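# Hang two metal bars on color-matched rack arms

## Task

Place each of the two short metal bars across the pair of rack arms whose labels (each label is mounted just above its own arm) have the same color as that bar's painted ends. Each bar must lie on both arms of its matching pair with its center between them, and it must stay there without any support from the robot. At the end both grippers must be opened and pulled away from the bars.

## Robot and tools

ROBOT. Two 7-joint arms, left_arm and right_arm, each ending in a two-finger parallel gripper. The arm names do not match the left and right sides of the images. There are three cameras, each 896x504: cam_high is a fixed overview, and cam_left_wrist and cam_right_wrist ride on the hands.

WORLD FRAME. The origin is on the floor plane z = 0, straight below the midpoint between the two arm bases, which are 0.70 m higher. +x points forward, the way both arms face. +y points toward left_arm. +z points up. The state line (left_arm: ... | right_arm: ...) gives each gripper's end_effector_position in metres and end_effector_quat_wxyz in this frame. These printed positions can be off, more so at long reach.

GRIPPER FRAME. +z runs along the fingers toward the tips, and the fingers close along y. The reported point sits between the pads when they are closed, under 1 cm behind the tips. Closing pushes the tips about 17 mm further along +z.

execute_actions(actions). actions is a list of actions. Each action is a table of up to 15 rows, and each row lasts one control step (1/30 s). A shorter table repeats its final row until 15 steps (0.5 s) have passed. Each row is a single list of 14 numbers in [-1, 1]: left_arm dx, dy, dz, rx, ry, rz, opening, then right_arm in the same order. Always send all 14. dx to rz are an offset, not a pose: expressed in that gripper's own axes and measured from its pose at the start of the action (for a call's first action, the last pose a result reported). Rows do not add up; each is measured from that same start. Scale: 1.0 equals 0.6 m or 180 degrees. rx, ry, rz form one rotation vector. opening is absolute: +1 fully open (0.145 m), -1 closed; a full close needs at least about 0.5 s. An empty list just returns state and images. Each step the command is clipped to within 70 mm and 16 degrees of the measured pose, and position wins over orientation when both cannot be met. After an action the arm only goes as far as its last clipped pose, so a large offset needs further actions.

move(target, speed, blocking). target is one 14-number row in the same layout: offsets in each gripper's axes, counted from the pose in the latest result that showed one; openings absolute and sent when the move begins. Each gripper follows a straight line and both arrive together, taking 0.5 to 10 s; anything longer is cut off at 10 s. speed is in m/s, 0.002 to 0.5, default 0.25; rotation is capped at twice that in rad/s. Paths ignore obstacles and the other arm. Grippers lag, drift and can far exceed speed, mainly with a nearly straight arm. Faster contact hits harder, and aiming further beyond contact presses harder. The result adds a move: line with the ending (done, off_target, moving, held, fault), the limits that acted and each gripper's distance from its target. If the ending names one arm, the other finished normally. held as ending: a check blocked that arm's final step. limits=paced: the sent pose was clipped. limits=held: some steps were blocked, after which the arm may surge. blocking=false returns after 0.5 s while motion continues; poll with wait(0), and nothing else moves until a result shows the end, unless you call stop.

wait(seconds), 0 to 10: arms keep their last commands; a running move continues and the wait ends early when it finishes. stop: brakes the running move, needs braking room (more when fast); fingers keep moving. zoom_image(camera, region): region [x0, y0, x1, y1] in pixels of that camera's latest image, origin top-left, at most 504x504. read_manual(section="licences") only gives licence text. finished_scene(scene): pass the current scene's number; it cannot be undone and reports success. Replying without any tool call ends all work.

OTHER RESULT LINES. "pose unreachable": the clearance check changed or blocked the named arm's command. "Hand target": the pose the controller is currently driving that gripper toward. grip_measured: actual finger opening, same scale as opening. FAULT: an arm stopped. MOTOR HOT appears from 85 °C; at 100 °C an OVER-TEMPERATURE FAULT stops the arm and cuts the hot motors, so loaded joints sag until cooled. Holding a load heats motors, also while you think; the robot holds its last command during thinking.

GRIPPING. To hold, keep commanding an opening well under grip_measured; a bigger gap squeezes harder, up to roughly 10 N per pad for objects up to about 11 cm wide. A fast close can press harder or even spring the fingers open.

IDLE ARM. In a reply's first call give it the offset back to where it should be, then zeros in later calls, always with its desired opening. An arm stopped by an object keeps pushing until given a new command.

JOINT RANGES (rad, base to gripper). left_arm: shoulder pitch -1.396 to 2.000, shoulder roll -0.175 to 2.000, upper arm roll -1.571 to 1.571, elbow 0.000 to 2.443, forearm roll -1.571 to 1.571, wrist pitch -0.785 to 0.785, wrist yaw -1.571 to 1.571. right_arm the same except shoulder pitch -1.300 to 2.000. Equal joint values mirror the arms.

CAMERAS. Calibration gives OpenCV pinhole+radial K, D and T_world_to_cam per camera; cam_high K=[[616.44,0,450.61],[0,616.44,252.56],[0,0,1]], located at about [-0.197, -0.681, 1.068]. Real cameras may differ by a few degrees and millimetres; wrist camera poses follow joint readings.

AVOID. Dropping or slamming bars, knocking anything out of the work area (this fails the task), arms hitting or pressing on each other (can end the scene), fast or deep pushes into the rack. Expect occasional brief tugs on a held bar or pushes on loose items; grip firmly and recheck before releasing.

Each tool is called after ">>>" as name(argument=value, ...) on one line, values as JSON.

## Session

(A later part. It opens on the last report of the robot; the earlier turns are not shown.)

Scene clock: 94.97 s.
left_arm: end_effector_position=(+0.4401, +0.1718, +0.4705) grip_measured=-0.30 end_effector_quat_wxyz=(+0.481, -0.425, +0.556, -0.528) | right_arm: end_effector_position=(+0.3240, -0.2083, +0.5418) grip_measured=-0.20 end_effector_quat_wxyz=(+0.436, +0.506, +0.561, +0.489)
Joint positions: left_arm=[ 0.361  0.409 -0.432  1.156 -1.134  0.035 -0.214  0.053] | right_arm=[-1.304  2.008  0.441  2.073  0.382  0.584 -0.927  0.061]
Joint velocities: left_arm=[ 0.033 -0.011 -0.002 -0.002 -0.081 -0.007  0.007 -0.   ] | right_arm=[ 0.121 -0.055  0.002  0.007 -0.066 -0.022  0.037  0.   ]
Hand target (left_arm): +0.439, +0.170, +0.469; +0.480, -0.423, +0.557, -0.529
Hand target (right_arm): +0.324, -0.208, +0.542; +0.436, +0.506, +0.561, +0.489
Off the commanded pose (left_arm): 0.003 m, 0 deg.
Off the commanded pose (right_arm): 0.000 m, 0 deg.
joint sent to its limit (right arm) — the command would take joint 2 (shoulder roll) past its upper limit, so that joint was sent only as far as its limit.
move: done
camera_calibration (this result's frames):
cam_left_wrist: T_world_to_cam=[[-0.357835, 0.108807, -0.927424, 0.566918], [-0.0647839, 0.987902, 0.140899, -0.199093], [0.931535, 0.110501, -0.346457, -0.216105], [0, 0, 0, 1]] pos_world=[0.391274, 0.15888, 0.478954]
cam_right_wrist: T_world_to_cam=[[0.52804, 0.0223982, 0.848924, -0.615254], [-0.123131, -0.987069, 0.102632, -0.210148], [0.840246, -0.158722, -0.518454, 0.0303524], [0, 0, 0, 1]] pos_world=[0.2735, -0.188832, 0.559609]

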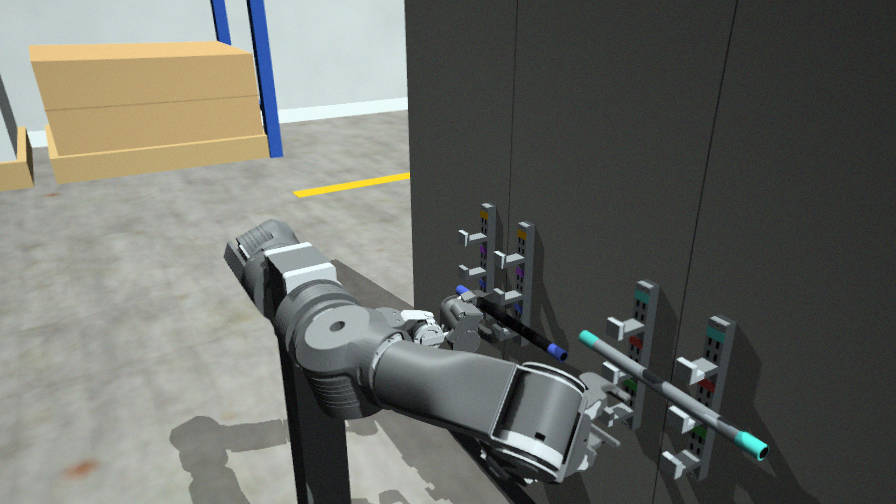

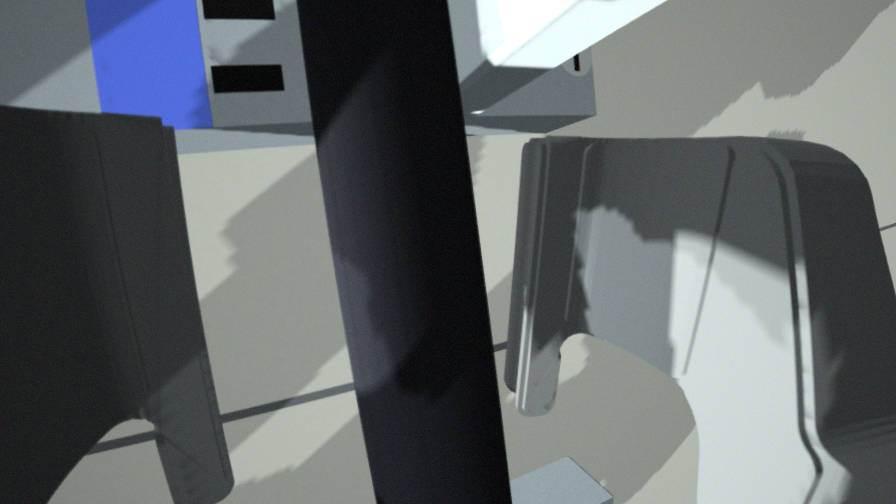

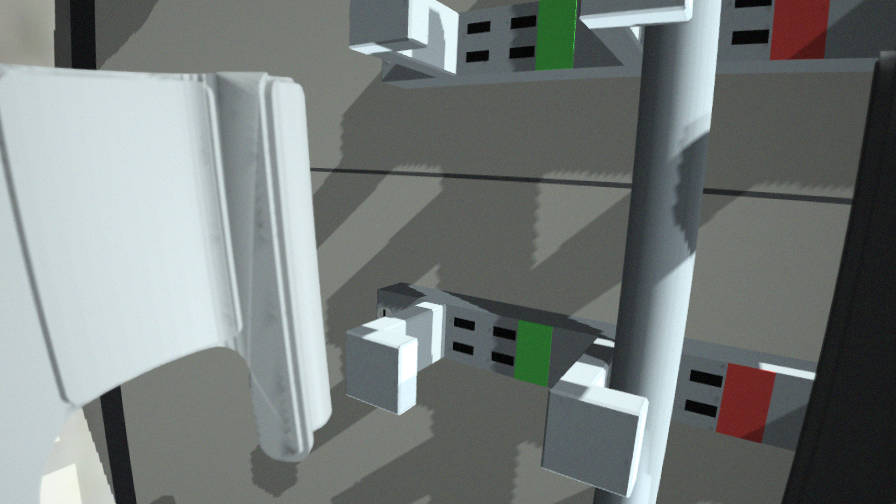

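>>> execute_actions(actions=[[[0,0,0,0,0,0,-0.45,0,0,0,0,0,0,-0.2],[0,0,0,0,0,0,-0.5,0,0,0,0,0,0,-0.2],[0,0,0,0,0,0,-0.55,0,0,0,0,0,0,-0.2],[0,0,0,0,0,0,-0.6,0,0,0,0,0,0,-0.2],[0,0,0,0,0,0,-0.65,0,0,0,0,0,0,-0.2],[0,0,0,0,0,0,-0.7,0,0,0,0,0,0,-0.2],[0,0,0,0,0,0,-0.75,0,0,0,0,0,0,-0.2],[0,0,0,0,0,0,-0.8,0,0,0,0,0,0,-0.2],[0,0,0,0,0,0,-0.85,0,0,0,0,0,0,-0.2],[0,0,0,0,0,0,-0.9,0,0,0,0,0,0,-0.2],[0,0,0,0,0,0,-1,0,0,0,0,0,0,-0.2]]])

>>> move(target=[-0.047,-0.008,0.008,0,0,0,-1,0,0,0,0,0,0,-0.2], speed=0.05)

Scene clock: 96.43 s.
left_arm: end_effector_position=(+0.4400, +0.1717, +0.4703) grip_measured=-0.74 end_effector_quat_wxyz=(+0.481, -0.425, +0.557, -0.528) | right_arm: end_effector_position=(+0.3240, -0.2083, +0.5418) grip_measured=-0.20 end_effector_quat_wxyz=(+0.436, +0.506, +0.561, +0.489)
Joint positions: left_arm=[ 0.361  0.409 -0.432  1.156 -1.134  0.035 -0.213  0.019] | right_arm=[-1.304  2.008  0.441  2.073  0.382  0.584 -0.927  0.061]
Joint velocities: left_arm=[-0.099  0.077  0.002 -0.012  0.007  0.022 -0.022 -0.   ] | right_arm=[ 0.055 -0.011  0.002 -0.012 -0.037  0.066 -0.081  0.   ]
Hand target (left_arm): +0.440, +0.172, +0.470; +0.481, -0.425, +0.556, -0.528
Hand target (right_arm): +0.324, -0.208, +0.542; +0.436, +0.506, +0.561, +0.489
Off the commanded pose (left_arm): 0.000 m, 0 deg.
Off the commanded pose (right_arm): 0.000 m, 0 deg.
joint sent to its limit (right arm) — the command would take joint 2 (shoulder roll) past its upper limit, so that joint was sent only as far as its limit.
camera_calibration (this result's frames):
cam_left_wrist: T_world_to_cam=[[-0.35854, 0.10893, -0.927137, 0.566826], [-0.0643352, 0.987924, 0.140951, -0.199238], [0.931295, 0.110184, -0.347203, -0.215581], [0, 0, 0, 1]] pos_world=[0.391182, 0.158841, 0.478758]
cam_right_wrist: T_world_to_cam=[[0.52804, 0.0223982, 0.848924, -0.615254], [-0.123131, -0.987069, 0.102632, -0.210148], [0.840246, -0.158722, -0.518454, 0.0303524], [0, 0, 0, 1]] pos_world=[0.2735, -0.188832, 0.559609]

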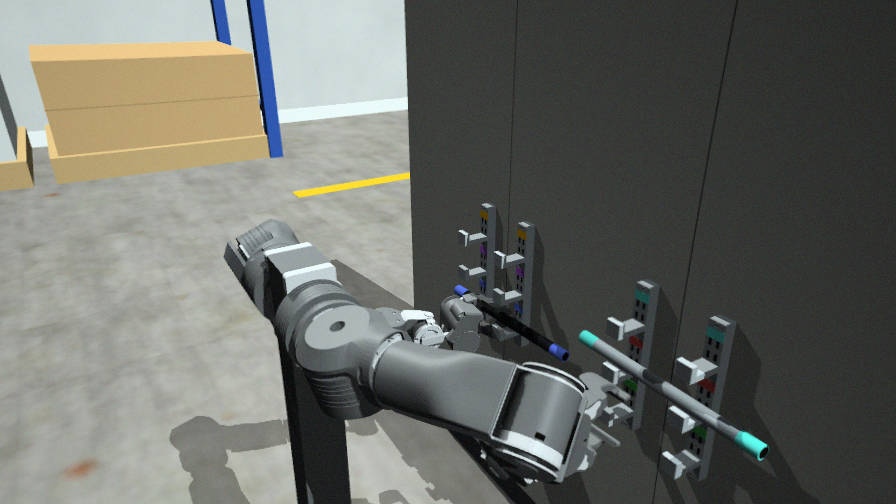

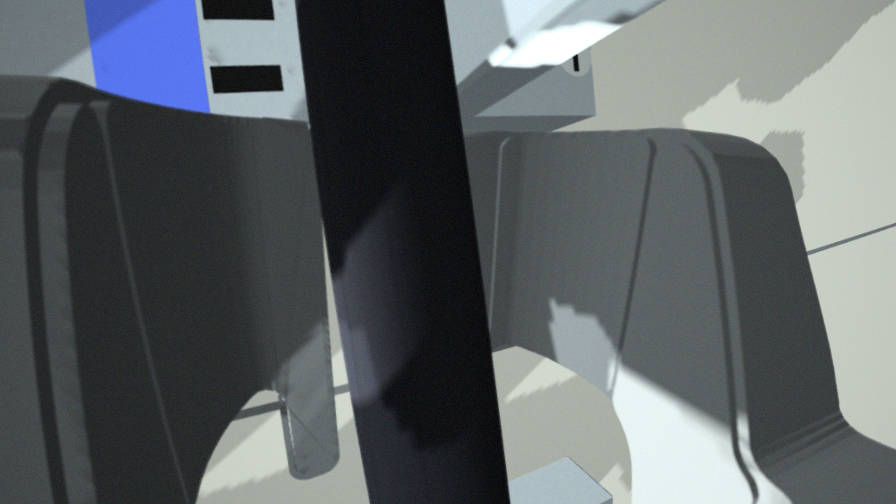

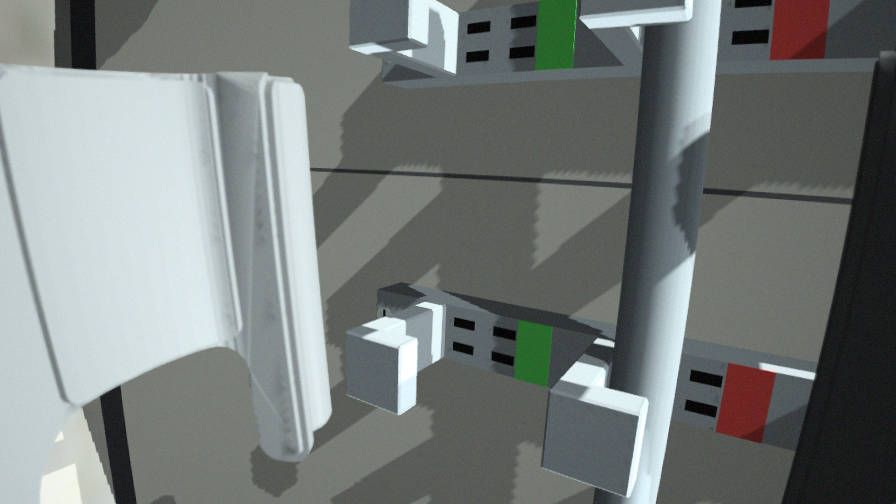

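Scene clock: 97.27 s.
left_arm: end_effector_position=(+0.4450, +0.1867, +0.4714) grip_measured=-0.75 end_effector_quat_wxyz=(+0.464, -0.416, +0.570, -0.535) | right_arm: end_effector_position=(+0.3240, -0.2083, +0.5418) grip_measured=-0.20 end_effector_quat_wxyz=(+0.436, +0.506, +0.561, +0.489)
Joint positions: left_arm=[ 0.39   0.443 -0.398  1.103 -1.123 -0.085 -0.215  0.019] | right_arm=[-1.304  2.008  0.441  2.073  0.382  0.584 -0.927  0.061]
Joint velocities: left_arm=[-0.033 -0.011  0.022 -0.027 -0.007 -0.037 -0.037 -0.   ] | right_arm=[ 0.011 -0.033  0.002  0.002  0.007 -0.037 -0.051  0.   ]
Hand target (left_arm): +0.449, +0.198, +0.478; +0.481, -0.425, +0.556, -0.528
Hand target (right_arm): +0.324, -0.208, +0.542; +0.436, +0.506, +0.561, +0.489
Off the commanded pose (left_arm): 0.014 m, 3 deg.
Off the commanded pose (right_arm): 0.000 m, 0 deg.
joint sent to its limit (right arm) — the command would take joint 2 (shoulder roll) past its upper limit, so that joint was sent only as far as its limit.
move: off_target (left_arm)
camera_calibration (this result's frames):
cam_left_wrist: T_world_to_cam=[[-0.367327, 0.126493, -0.92145, 0.565941], [-0.0158368, 0.989714, 0.142178, -0.236416], [0.929957, 0.0668185, -0.361546, -0.206032], [0, 0, 0, 1]] pos_world=[0.395742, 0.176163, 0.480609]
cam_right_wrist: T_world_to_cam=[[0.52804, 0.0223982, 0.848924, -0.615254], [-0.123131, -0.987069, 0.102632, -0.210148], [0.840246, -0.158722, -0.518454, 0.0303524], [0, 0, 0, 1]] pos_world=[0.2735, -0.188832, 0.559609]

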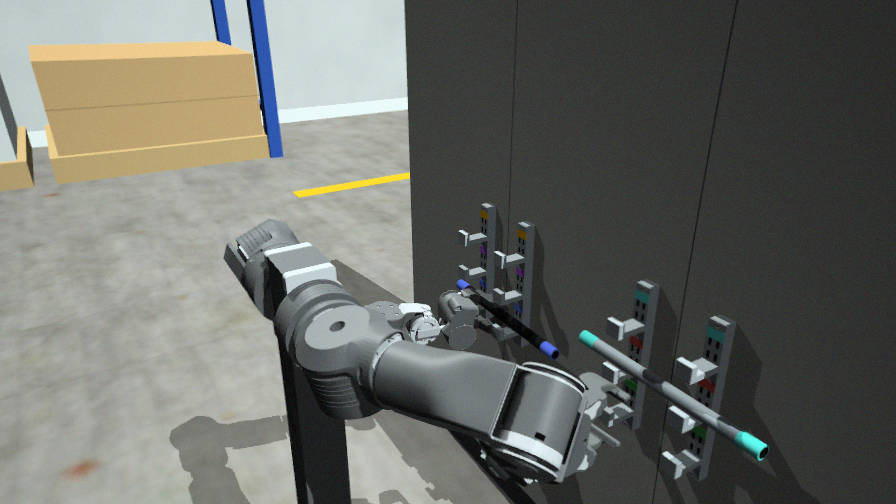

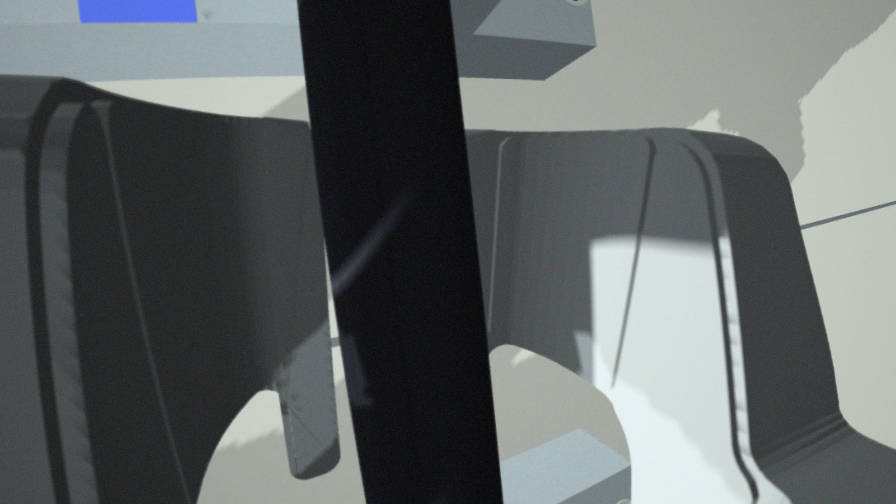

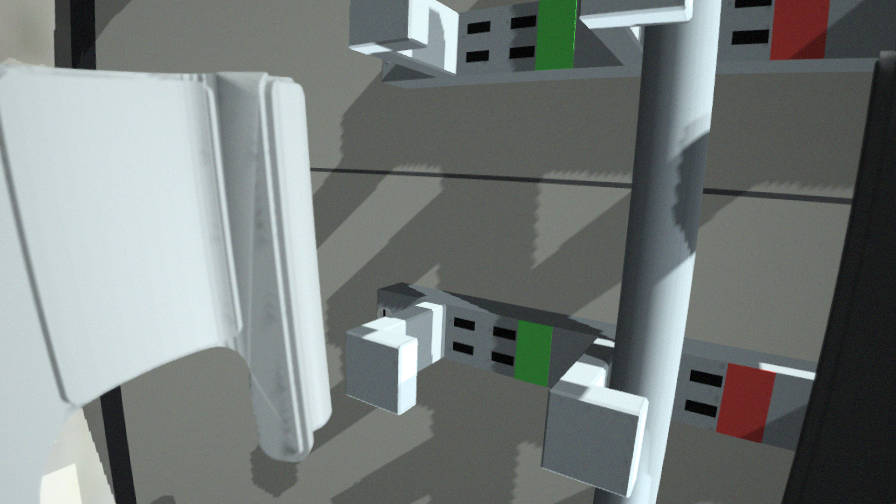

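>>> execute_actions(actions=[[[0.004,0.004,0,0,0,0,-1,0,0,0,0,0,0,-0.2]],[[0,0,0,0,0,0,-0.6,0,0,0,0,0,0,-0.2],[0,0,0,0,0,0,-0.35,0,0,0,0,0,0,-0.2]],[[0.025,0,0.002,0,0,0,-0.35,0,0,0,0,0,0,-0.2]],[[0.022,0,0.002,0,0,0,-0.35,0,0,0,0,0,0,-0.2]],[[0,0,0,0,0,0,-0.35,0,0,0,0,0,0,-0.2]]])

Scene clock: 100.60 s.
left_arm: end_effector_position=(+0.4402, +0.1572, +0.4690) grip_measured=-0.35 end_effector_quat_wxyz=(+0.464, -0.413, +0.568, -0.540) | right_arm: end_effector_position=(+0.3240, -0.2083, +0.5418) grip_measured=-0.20 end_effector_quat_wxyz=(+0.436, +0.506, +0.561, +0.489)
Joint positions: left_arm=[ 0.367  0.386 -0.43   1.148 -1.158 -0.012 -0.208  0.049] | right_arm=[-1.304  2.008  0.441  2.073  0.382  0.584 -0.927  0.061]
Joint velocities: left_arm=[-0.055 -0.055  0.007  0.007 -0.066  0.007  0.037 -0.   ] | right_arm=[ 0.011  0.055  0.002 -0.002  0.007  0.007 -0.081 -0.   ]
Hand target (left_arm): +0.440, +0.157, +0.469; +0.464, -0.413, +0.568, -0.540
Hand target (right_arm): +0.324, -0.208, +0.542; +0.436, +0.506, +0.561, +0.489
Off the commanded pose (left_arm): 0.000 m, 0 deg.
Off the commanded pose (right_arm): 0.000 m, 0 deg.
joint sent to its limit (right arm) — the command would take joint 2 (shoulder roll) past its upper limit, so that joint was sent only as far as its limit.
camera_calibration (this result's frames):
cam_left_wrist: T_world_to_cam=[[-0.357899, 0.124096, -0.925478, 0.563803], [-0.0113561, 0.990478, 0.137204, -0.206643], [0.933691, 0.0596149, -0.353081, -0.204935], [0, 0, 0, 1]] pos_world=[0.390784, 0.146927, 0.47778]
cam_right_wrist: T_world_to_cam=[[0.52804, 0.0223982, 0.848924, -0.615254], [-0.123131, -0.987069, 0.102632, -0.210148], [0.840246, -0.158722, -0.518454, 0.0303524], [0, 0, 0, 1]] pos_world=[0.2735, -0.188832, 0.559609]

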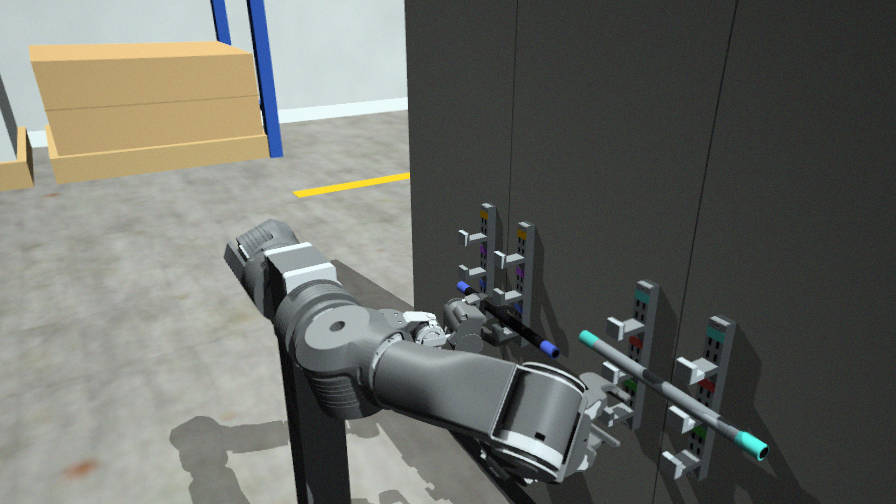

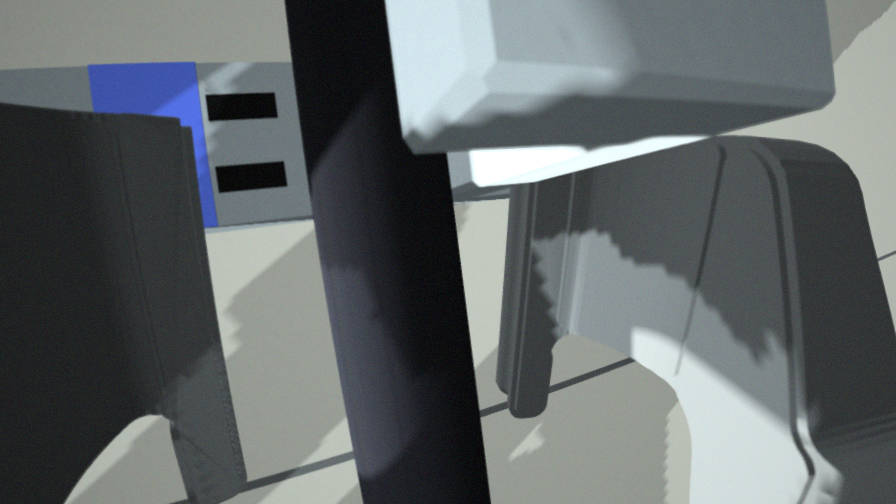

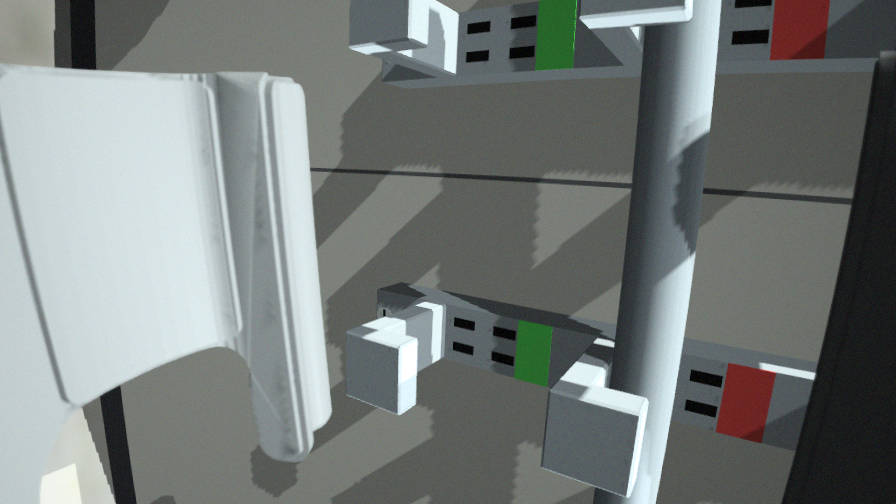

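>>> execute_actions(actions=[[[-0.013,0.003,0,0,0,0,-0.35,0,0,0,0,0,0,-0.2]],[[0,0,0,0,0,0,-0.45,0,0,0,0,0,0,-0.2],[0,0,0,0,0,0,-0.5,0,0,0,0,0,0,-0.2],[0,0,0,0,0,0,-0.55,0,0,0,0,0,0,-0.2],[0,0,0,0,0,0,-0.6,0,0,0,0,0,0,-0.2],[0,0,0,0,0,0,-0.65,0,0,0,0,0,0,-0.2],[0,0,0,0,0,0,-0.7,0,0,0,0,0,0,-0.2],[0,0,0,0,0,0,-0.75,0,0,0,0,0,0,-0.2],[0,0,0,0,0,0,-0.8,0,0,0,0,0,0,-0.2],[0,0,0,0,0,0,-0.85,0,0,0,0,0,0,-0.2],[0,0,0,0,0,0,-0.9,0,0,0,0,0,0,-0.2],[0,0,0,0,0,0,-1,0,0,0,0,0,0,-0.2]],[[0,-0.006,0,0,0,0,-1,0,0,0,0,0,0,-0.2]],[[-0.02,0,-0.002,0,0,0,-1,0,0,0,0,0,0,-0.2]],[[-0.018,0,-0.002,0,0,0,-1,0,0,0,0,0,0,-0.2]],[[0,0.006,0,0,0,0,-1,0,0,0,0,0,0,-0.2]],[[0,0,0,0,0,0,-0.6,0,0,0,0,0,0,-0.2],[0,0,0,0,0,0,-0.35,0,0,0,0,0,0,-0.2]]])

Scene clock: 105.00 s.
left_arm: end_effector_position=(+0.4430, +0.1848, +0.4693) grip_measured=-0.35 end_effector_quat_wxyz=(+0.458, -0.410, +0.570, -0.545) | right_arm: end_effector_position=(+0.3240, -0.2083, +0.5418) grip_measured=-0.20 end_effector_quat_wxyz=(+0.436, +0.506, +0.561, +0.489)
Joint positions: left_arm=[ 0.388  0.447 -0.406  1.09  -1.115 -0.107 -0.244  0.049] | right_arm=[-1.304  2.008  0.441  2.073  0.382  0.584 -0.927  0.061]
Joint velocities: left_arm=[-0.055 -0.055 -0.007  0.012  0.007 -0.022  0.022  0.   ] | right_arm=[-0.099 -0.055  0.022  0.012  0.037  0.066 -0.051  0.   ]
Hand target (left_arm): +0.443, +0.185, +0.469; +0.458, -0.410, +0.570, -0.544
Hand target (right_arm): +0.324, -0.208, +0.542; +0.436, +0.506, +0.561, +0.489
Off the commanded pose (left_arm): 0.000 m, 0 deg.
Off the commanded pose (right_arm): 0.000 m, 0 deg.
joint sent to its limit (right arm) — the command would take joint 2 (shoulder roll) past its upper limit, so that joint was sent only as far as its limit.
camera_calibration (this result's frames):
cam_left_wrist: T_world_to_cam=[[-0.358239, 0.125036, -0.925219, 0.561563], [0.00392804, 0.991185, 0.13243, -0.238639], [0.933622, 0.0438073, -0.355572, -0.204983], [0, 0, 0, 1]] pos_world=[0.393487, 0.1753, 0.478286]
cam_right_wrist: T_world_to_cam=[[0.52804, 0.0223982, 0.848924, -0.615254], [-0.123131, -0.987069, 0.102632, -0.210148], [0.840246, -0.158722, -0.518454, 0.0303524], [0, 0, 0, 1]] pos_world=[0.2735, -0.188832, 0.559609]

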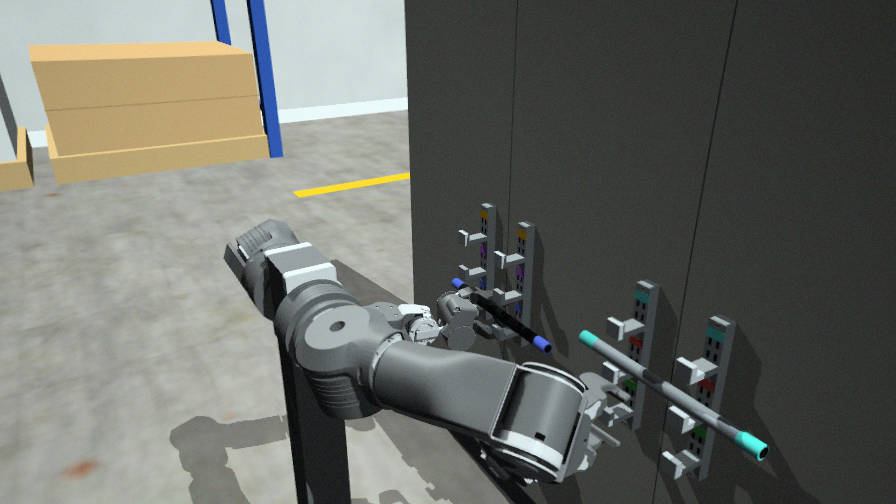

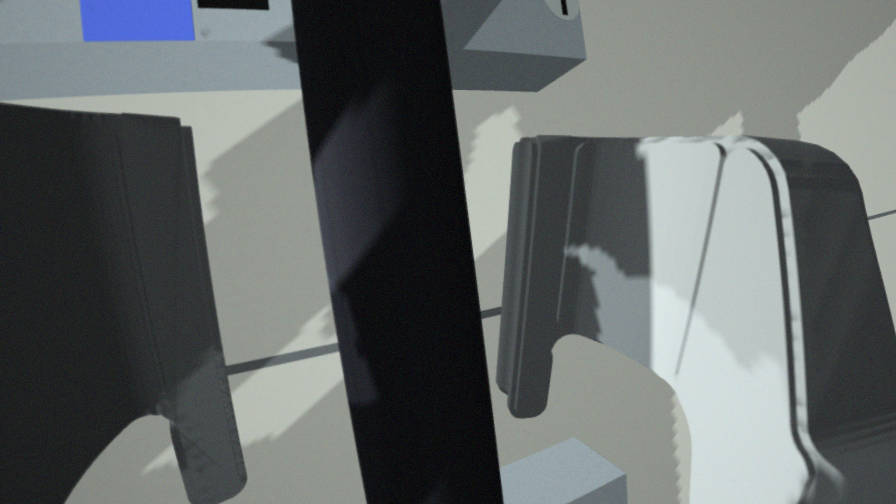

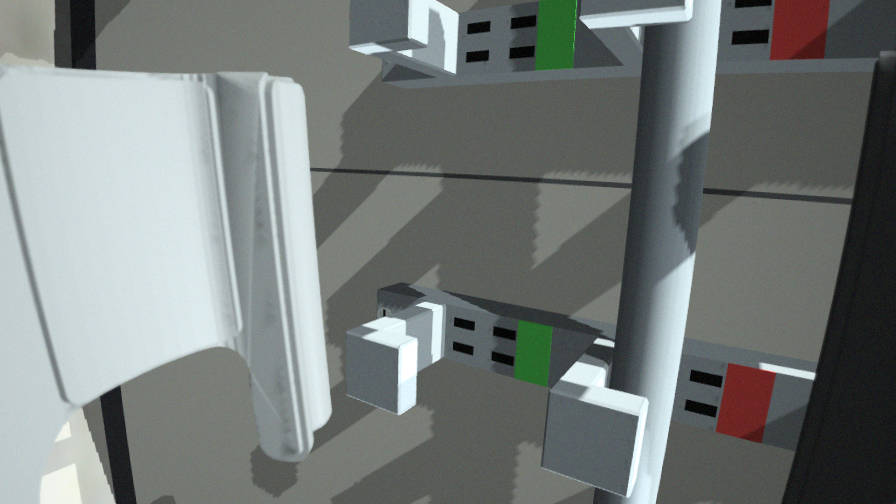

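>>> move(target=[0.01,0,-0.2,0,0,0,-0.3,0,0,0,0,0,0,-0.2], speed=0.15)

>>> zoom_image(camera="cam_high", region=[420,190,600,380])

Scene clock: 107.27 s.
left_arm: end_effector_position=(+0.3241, +0.2067, +0.4626) grip_measured=-0.30 end_effector_quat_wxyz=(+0.452, -0.415, +0.572, -0.543) | right_arm: end_effector_position=(+0.3240, -0.2083, +0.5418) grip_measured=-0.20 end_effector_quat_wxyz=(+0.436, +0.506, +0.561, +0.489)
Joint positions: left_arm=[-0.214  0.639 -0.198  1.611 -1.064 -0.036 -0.298  0.053] | right_arm=[-1.304  2.008  0.441  2.073  0.382  0.584 -0.927  0.061]
Joint velocities: left_arm=[ 0.011 -0.011  0.002 -0.002  0.095 -0.007 -0.066  0.   ] | right_arm=[-0.033  0.011 -0.002  0.007  0.022  0.066  0.022  0.   ]
Hand target (left_arm): +0.325, +0.207, +0.466; +0.456, -0.413, +0.569, -0.546
Hand target (right_arm): +0.324, -0.208, +0.542; +0.436, +0.506, +0.561, +0.489
Off the commanded pose (left_arm): 0.005 m, 1 deg.
Off the commanded pose (right_arm): 0.000 m, 0 deg.
joint sent to its limit (right arm) — the command would take joint 2 (shoulder roll) past its upper limit, so that joint was sent only as far as its limit.
move: off_target (left_arm)
camera_calibration (this result's frames):
cam_left_wrist: T_world_to_cam=[[-0.372127, 0.120207, -0.920365, 0.513315], [0.00722869, 0.991924, 0.126631, -0.257585], [0.928154, 0.0404696, -0.369991, -0.088171], [0, 0, 0, 1]] pos_world=[0.274717, 0.197369, 0.472432]
cam_right_wrist: T_world_to_cam=[[0.52804, 0.0223982, 0.848924, -0.615254], [-0.123131, -0.987069, 0.102632, -0.210148], [0.840246, -0.158722, -0.518454, 0.0303524], [0, 0, 0, 1]] pos_world=[0.2735, -0.188832, 0.559609]

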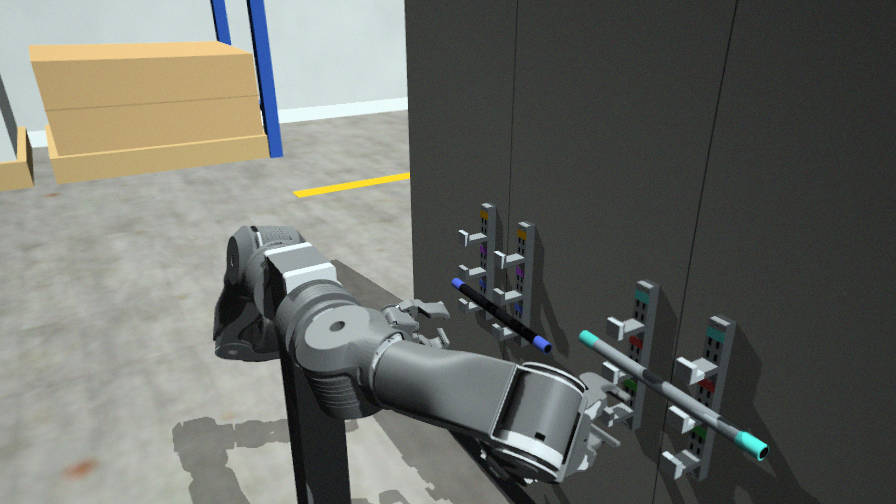

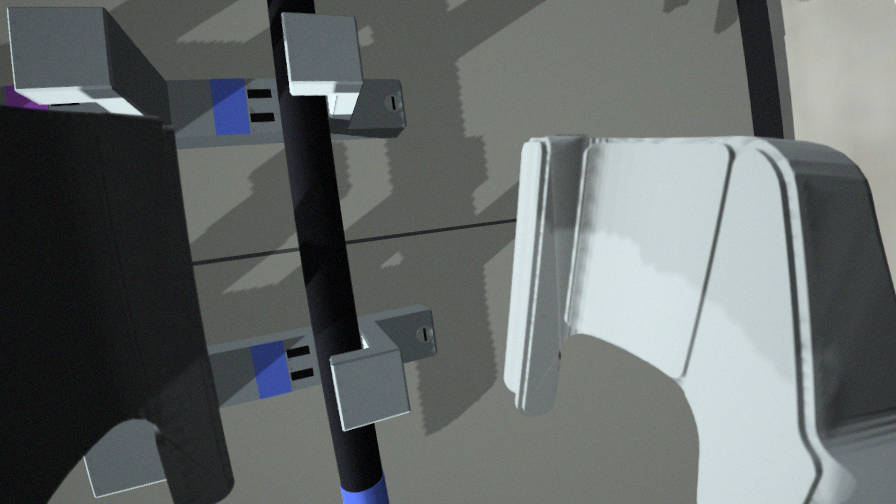

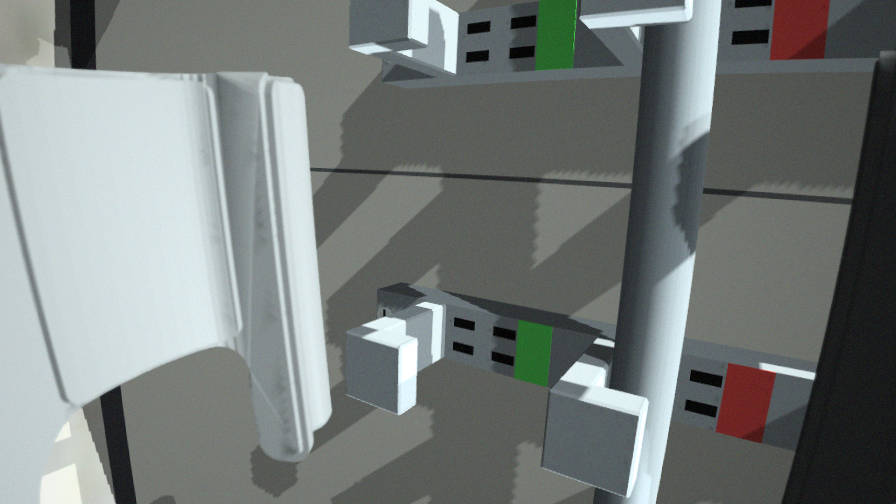

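Region (420, 190, 600, 380) of cam_high's 896x504 image, scaled by 2.653, with more detail than that image has; it fills the left 477 columns of this view, and the rest is white.

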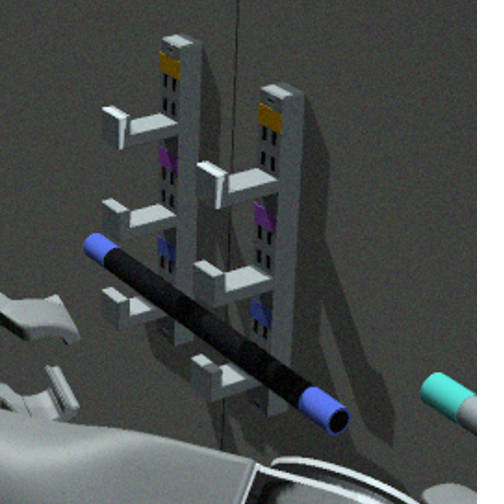

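>>> move(target=[0,0,-0.05,0,0,0,-0.3,-0.05,-0.3,0,0,0,0,-0.2], speed=0.2)

Scene clock: 109.23 s.
left_arm: end_effector_position=(+0.2946, +0.2137, +0.4591) grip_measured=-0.30 end_effector_quat_wxyz=(+0.450, -0.419, +0.574, -0.540) | right_arm: end_effector_position=(+0.2761, -0.2539, +0.4096) grip_measured=-0.20 end_effector_quat_wxyz=(+0.164, +0.579, +0.741, +0.298)
Joint positions: left_arm=[-0.373  0.662 -0.129  1.684 -1.063 -0.037 -0.349  0.053] | right_arm=[-1.304  2.007  0.281  1.746  0.229  0.057 -0.191  0.061]
Joint velocities: left_arm=[ 0.033  0.055 -0.002  0.002 -0.022 -0.051  0.037 -0.   ] | right_arm=[ 0.033  0.011 -0.007 -0.012  0.051  0.081 -0.051 -0.   ]
Hand target (left_arm): +0.295, +0.214, +0.462; +0.452, -0.416, +0.572, -0.544
Hand target (right_arm): +0.275, -0.253, +0.409; +0.161, +0.580, +0.741, +0.298
Off the commanded pose (left_arm): 0.004 m, 1 deg.
Off the commanded pose (right_arm): 0.054 m, 44 deg; orientation clipped at the last step of the last action.
joint sent to its limit (right arm) — the command would take joint 1 (shoulder pitch) past its lower limit and joint 2 (shoulder roll) past its upper limit, so those joints were sent only as far as their limits.
move: off_target (left_arm, right_arm); limits=paced
camera_calibration (this result's frames):
cam_left_wrist: T_world_to_cam=[[-0.383303, 0.119228, -0.915895, 0.499653], [0.00541884, 0.991906, 0.126855, -0.263404], [0.923607, 0.0436609, -0.380846, -0.0567201], [0, 0, 0, 1]] pos_world=[0.245333, 0.204176, 0.469442]
cam_right_wrist: T_world_to_cam=[[0.940006, 0.212163, 0.26716, -0.304012], [0.182109, -0.97425, 0.132942, -0.340933], [0.288486, -0.0763141, -0.954438, 0.346592], [0, 0, 0, 1]] pos_world=[0.247873, -0.241204, 0.457345]

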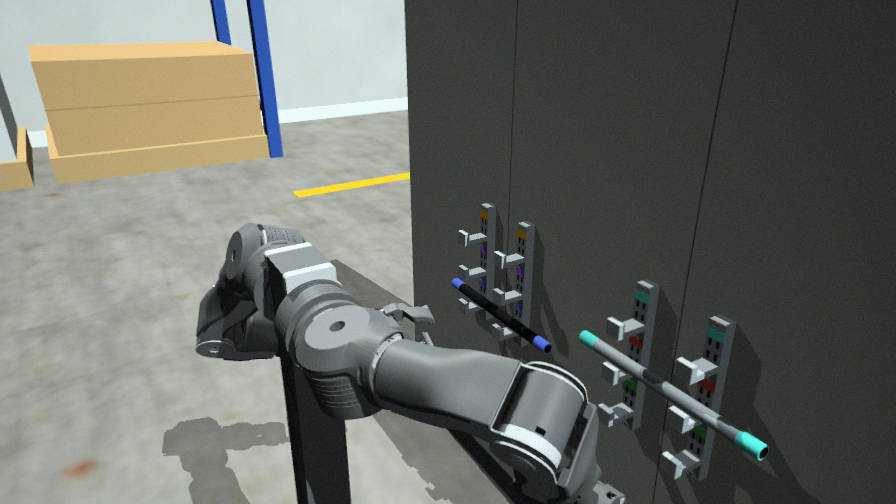

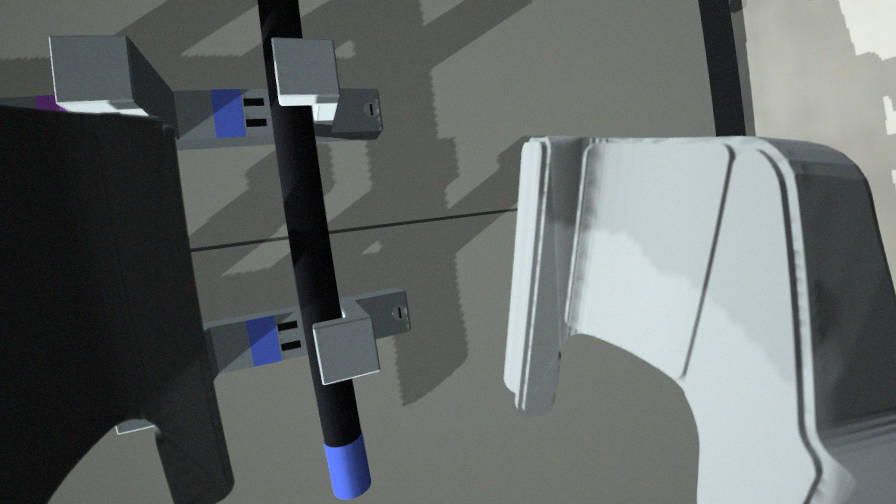

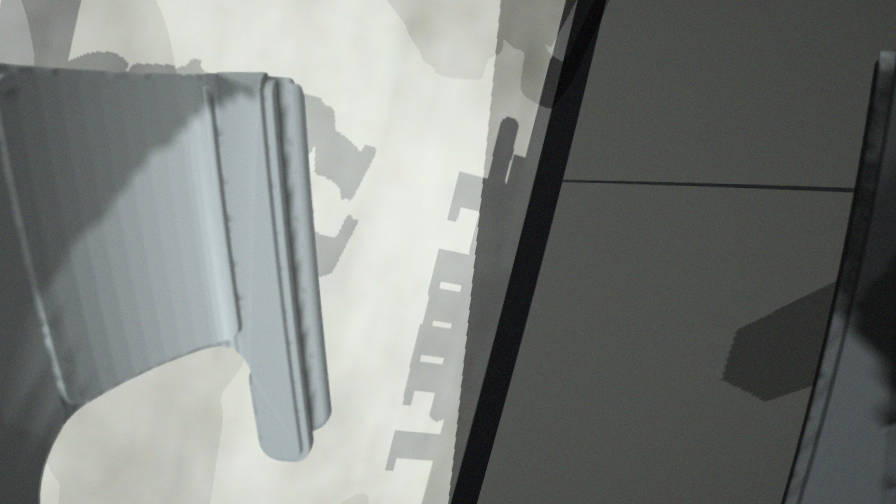

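>>> move(target=[0,0,0,0,0,0,-0.3,0.07,-0.455,0.2,0,0,0,-0.2], speed=0.3)

Scene clock: 112.83 s.
left_arm: end_effector_position=(+0.2946, +0.2137, +0.4591) grip_measured=-0.30 end_effector_quat_wxyz=(+0.450, -0.419, +0.574, -0.540) | right_arm: end_effector_position=(+0.1299, -0.2347, +0.1508) grip_measured=-0.20 end_effector_quat_wxyz=(+0.173, +0.585, +0.741, +0.280)
Joint positions: left_arm=[-0.373  0.662 -0.129  1.684 -1.063 -0.037 -0.349  0.053] | right_arm=[ 0.062  0.282 -0.723  0.049 -1.104 -0.337 -0.637  0.061]
Joint velocities: left_arm=[-0.077 -0.011  0.002  0.002 -0.007 -0.022 -0.037  0.   ] | right_arm=[ 0.077 -0.055 -0.002  0.017 -0.022  0.007  0.037 -0.   ]
Hand target (left_arm): +0.295, +0.214, +0.459; +0.450, -0.419, +0.574, -0.540
Hand target (right_arm): +0.131, -0.235, +0.152; +0.175, +0.584, +0.741, +0.282
Off the commanded pose (left_arm): 0.000 m, 0 deg.
Off the commanded pose (right_arm): 0.010 m, 2 deg.
elbow stopped short (right arm): the move would have taken joint 4 (elbow) straighter than the controller allows; a more bent joint 4 avoids this.
move: off_target (right_arm); limits=paced
camera_calibration (this result's frames):
cam_left_wrist: T_world_to_cam=[[-0.383303, 0.119228, -0.915895, 0.499653], [0.00541884, 0.991906, 0.126855, -0.263404], [0.923607, 0.0436609, -0.380846, -0.0567201], [0, 0, 0, 1]] pos_world=[0.245333, 0.204176, 0.469442]
cam_right_wrist: T_world_to_cam=[[0.946863, 0.202492, 0.249896, -0.102028], [0.163908, -0.972274, 0.166788, -0.263432], [0.27674, -0.116965, -0.9538, 0.135167], [0, 0, 0, 1]] pos_world=[0.102379, -0.219658, 0.198356]

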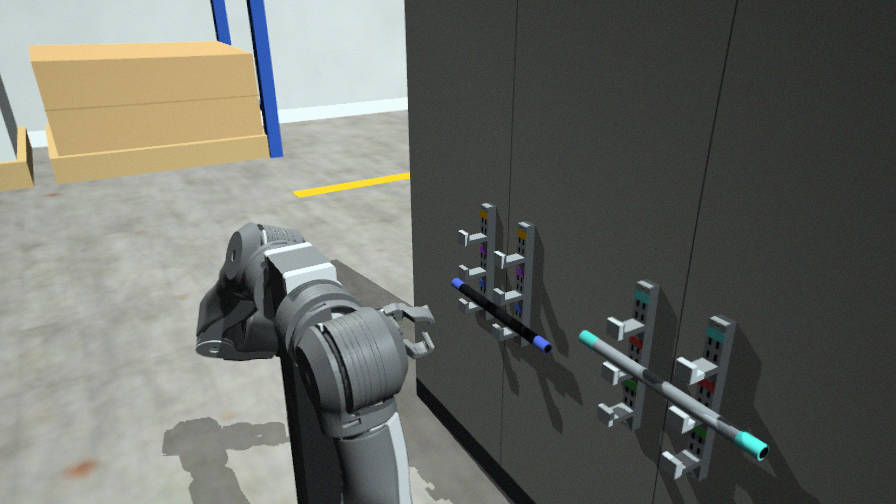

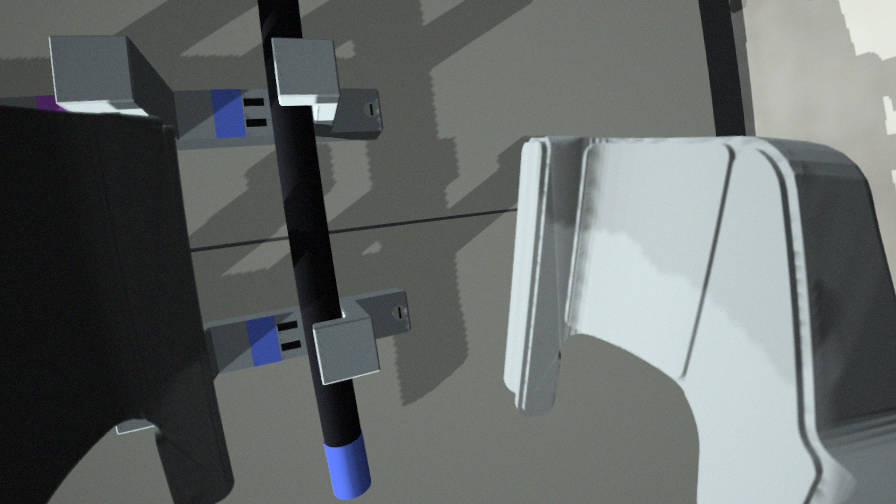

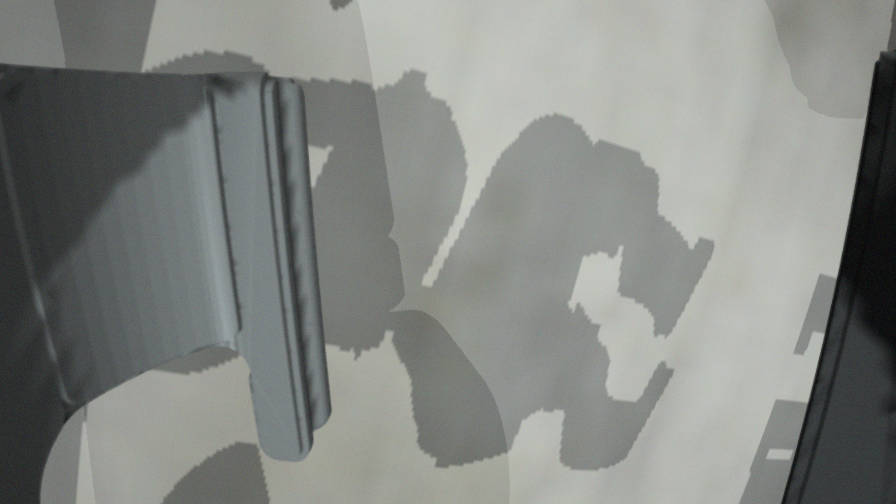

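>>> move(target=[0,0,0,0,0,0,-0.3,0.002,0.583,-0.285,-0.288,-0.087,0.016,-0.2], speed=0.3)

Scene clock: 116.10 s.
left_arm: end_effector_position=(+0.2946, +0.2137, +0.4591) grip_measured=-0.30 end_effector_quat_wxyz=(+0.450, -0.419, +0.574, -0.540) | right_arm: end_effector_position=(+0.3019, -0.2119, +0.5016) grip_measured=-0.20 end_effector_quat_wxyz=(+0.494, +0.501, +0.500, +0.504)
Joint positions: left_arm=[-0.373  0.662 -0.129  1.684 -1.063 -0.037 -0.349  0.053] | right_arm=[-0.356  0.663 -0.185  1.937 -0.968  0.353 -0.167  0.061]
Joint velocities: left_arm=[-0.033 -0.033 -0.022  0.017 -0.095 -0.022 -0.007 -0.   ] | right_arm=[ 0.033 -0.055 -0.012  0.007 -0.022 -0.037  0.037  0.   ]
Hand target (left_arm): +0.295, +0.214, +0.459; +0.450, -0.419, +0.574, -0.540
Hand target (right_arm): +0.302, -0.212, +0.501; +0.494, +0.503, +0.501, +0.502
Off the commanded pose (left_arm): 0.000 m, 0 deg.
Off the commanded pose (right_arm): 0.004 m, 1 deg.
move: off_target (right_arm)
camera_calibration (this result's frames):
cam_left_wrist: T_world_to_cam=[[-0.383303, 0.119228, -0.915895, 0.499653], [0.00541884, 0.991906, 0.126855, -0.263404], [0.923607, 0.0436609, -0.380846, -0.0567201], [0, 0, 0, 1]] pos_world=[0.245333, 0.204176, 0.469442]
cam_right_wrist: T_world_to_cam=[[0.403813, -0.0363583, 0.914119, -0.576967], [-0.232607, -0.970452, 0.0641557, -0.156458], [0.884776, -0.238538, -0.400339, -0.0621879], [0, 0, 0, 1]] pos_world=[0.251616, -0.187647, 0.512558]

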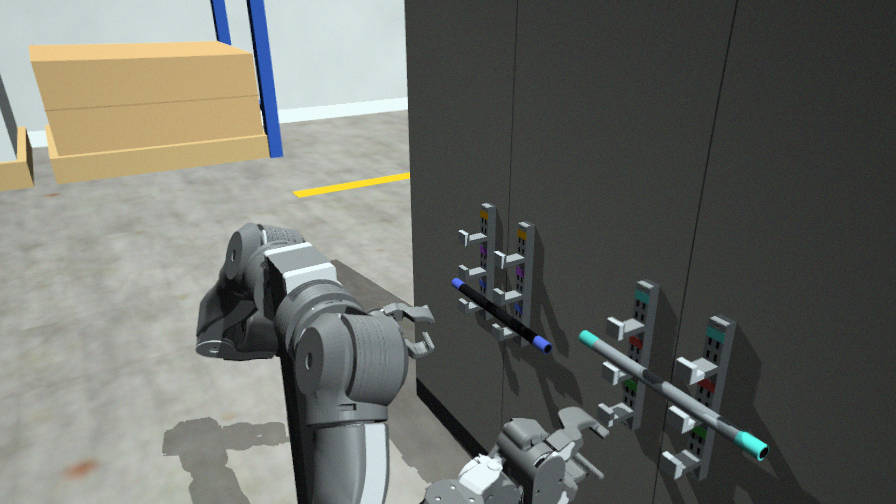

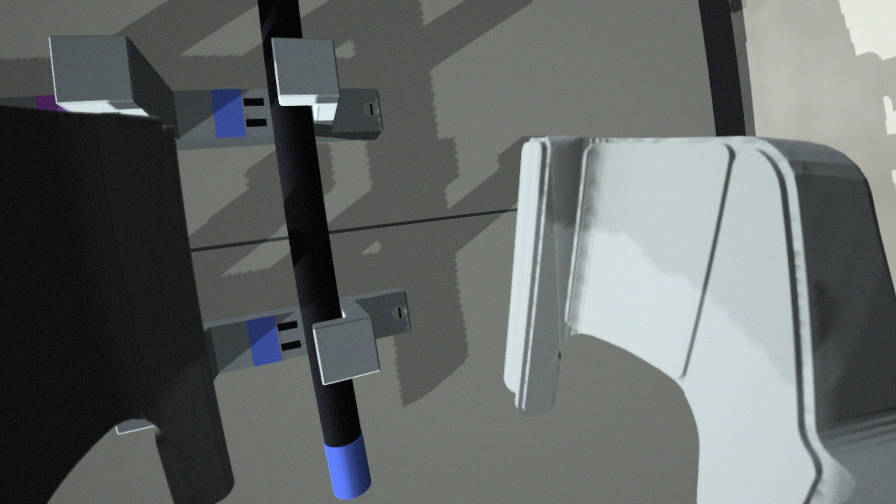

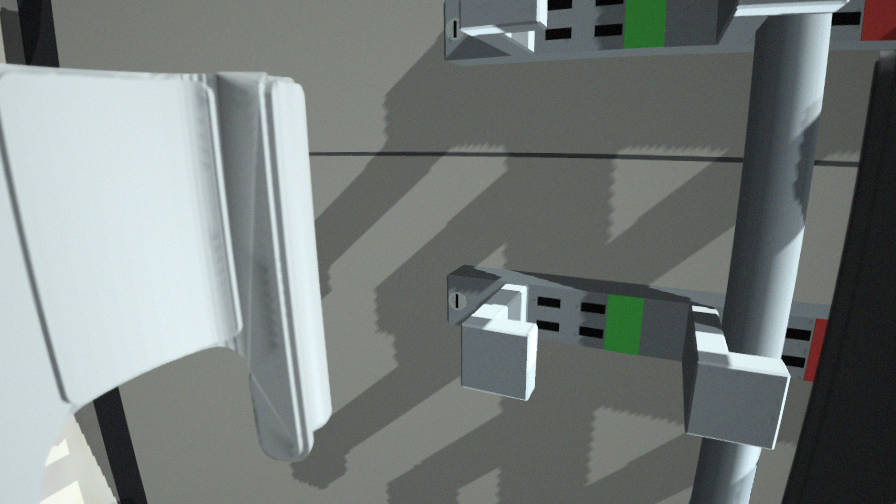

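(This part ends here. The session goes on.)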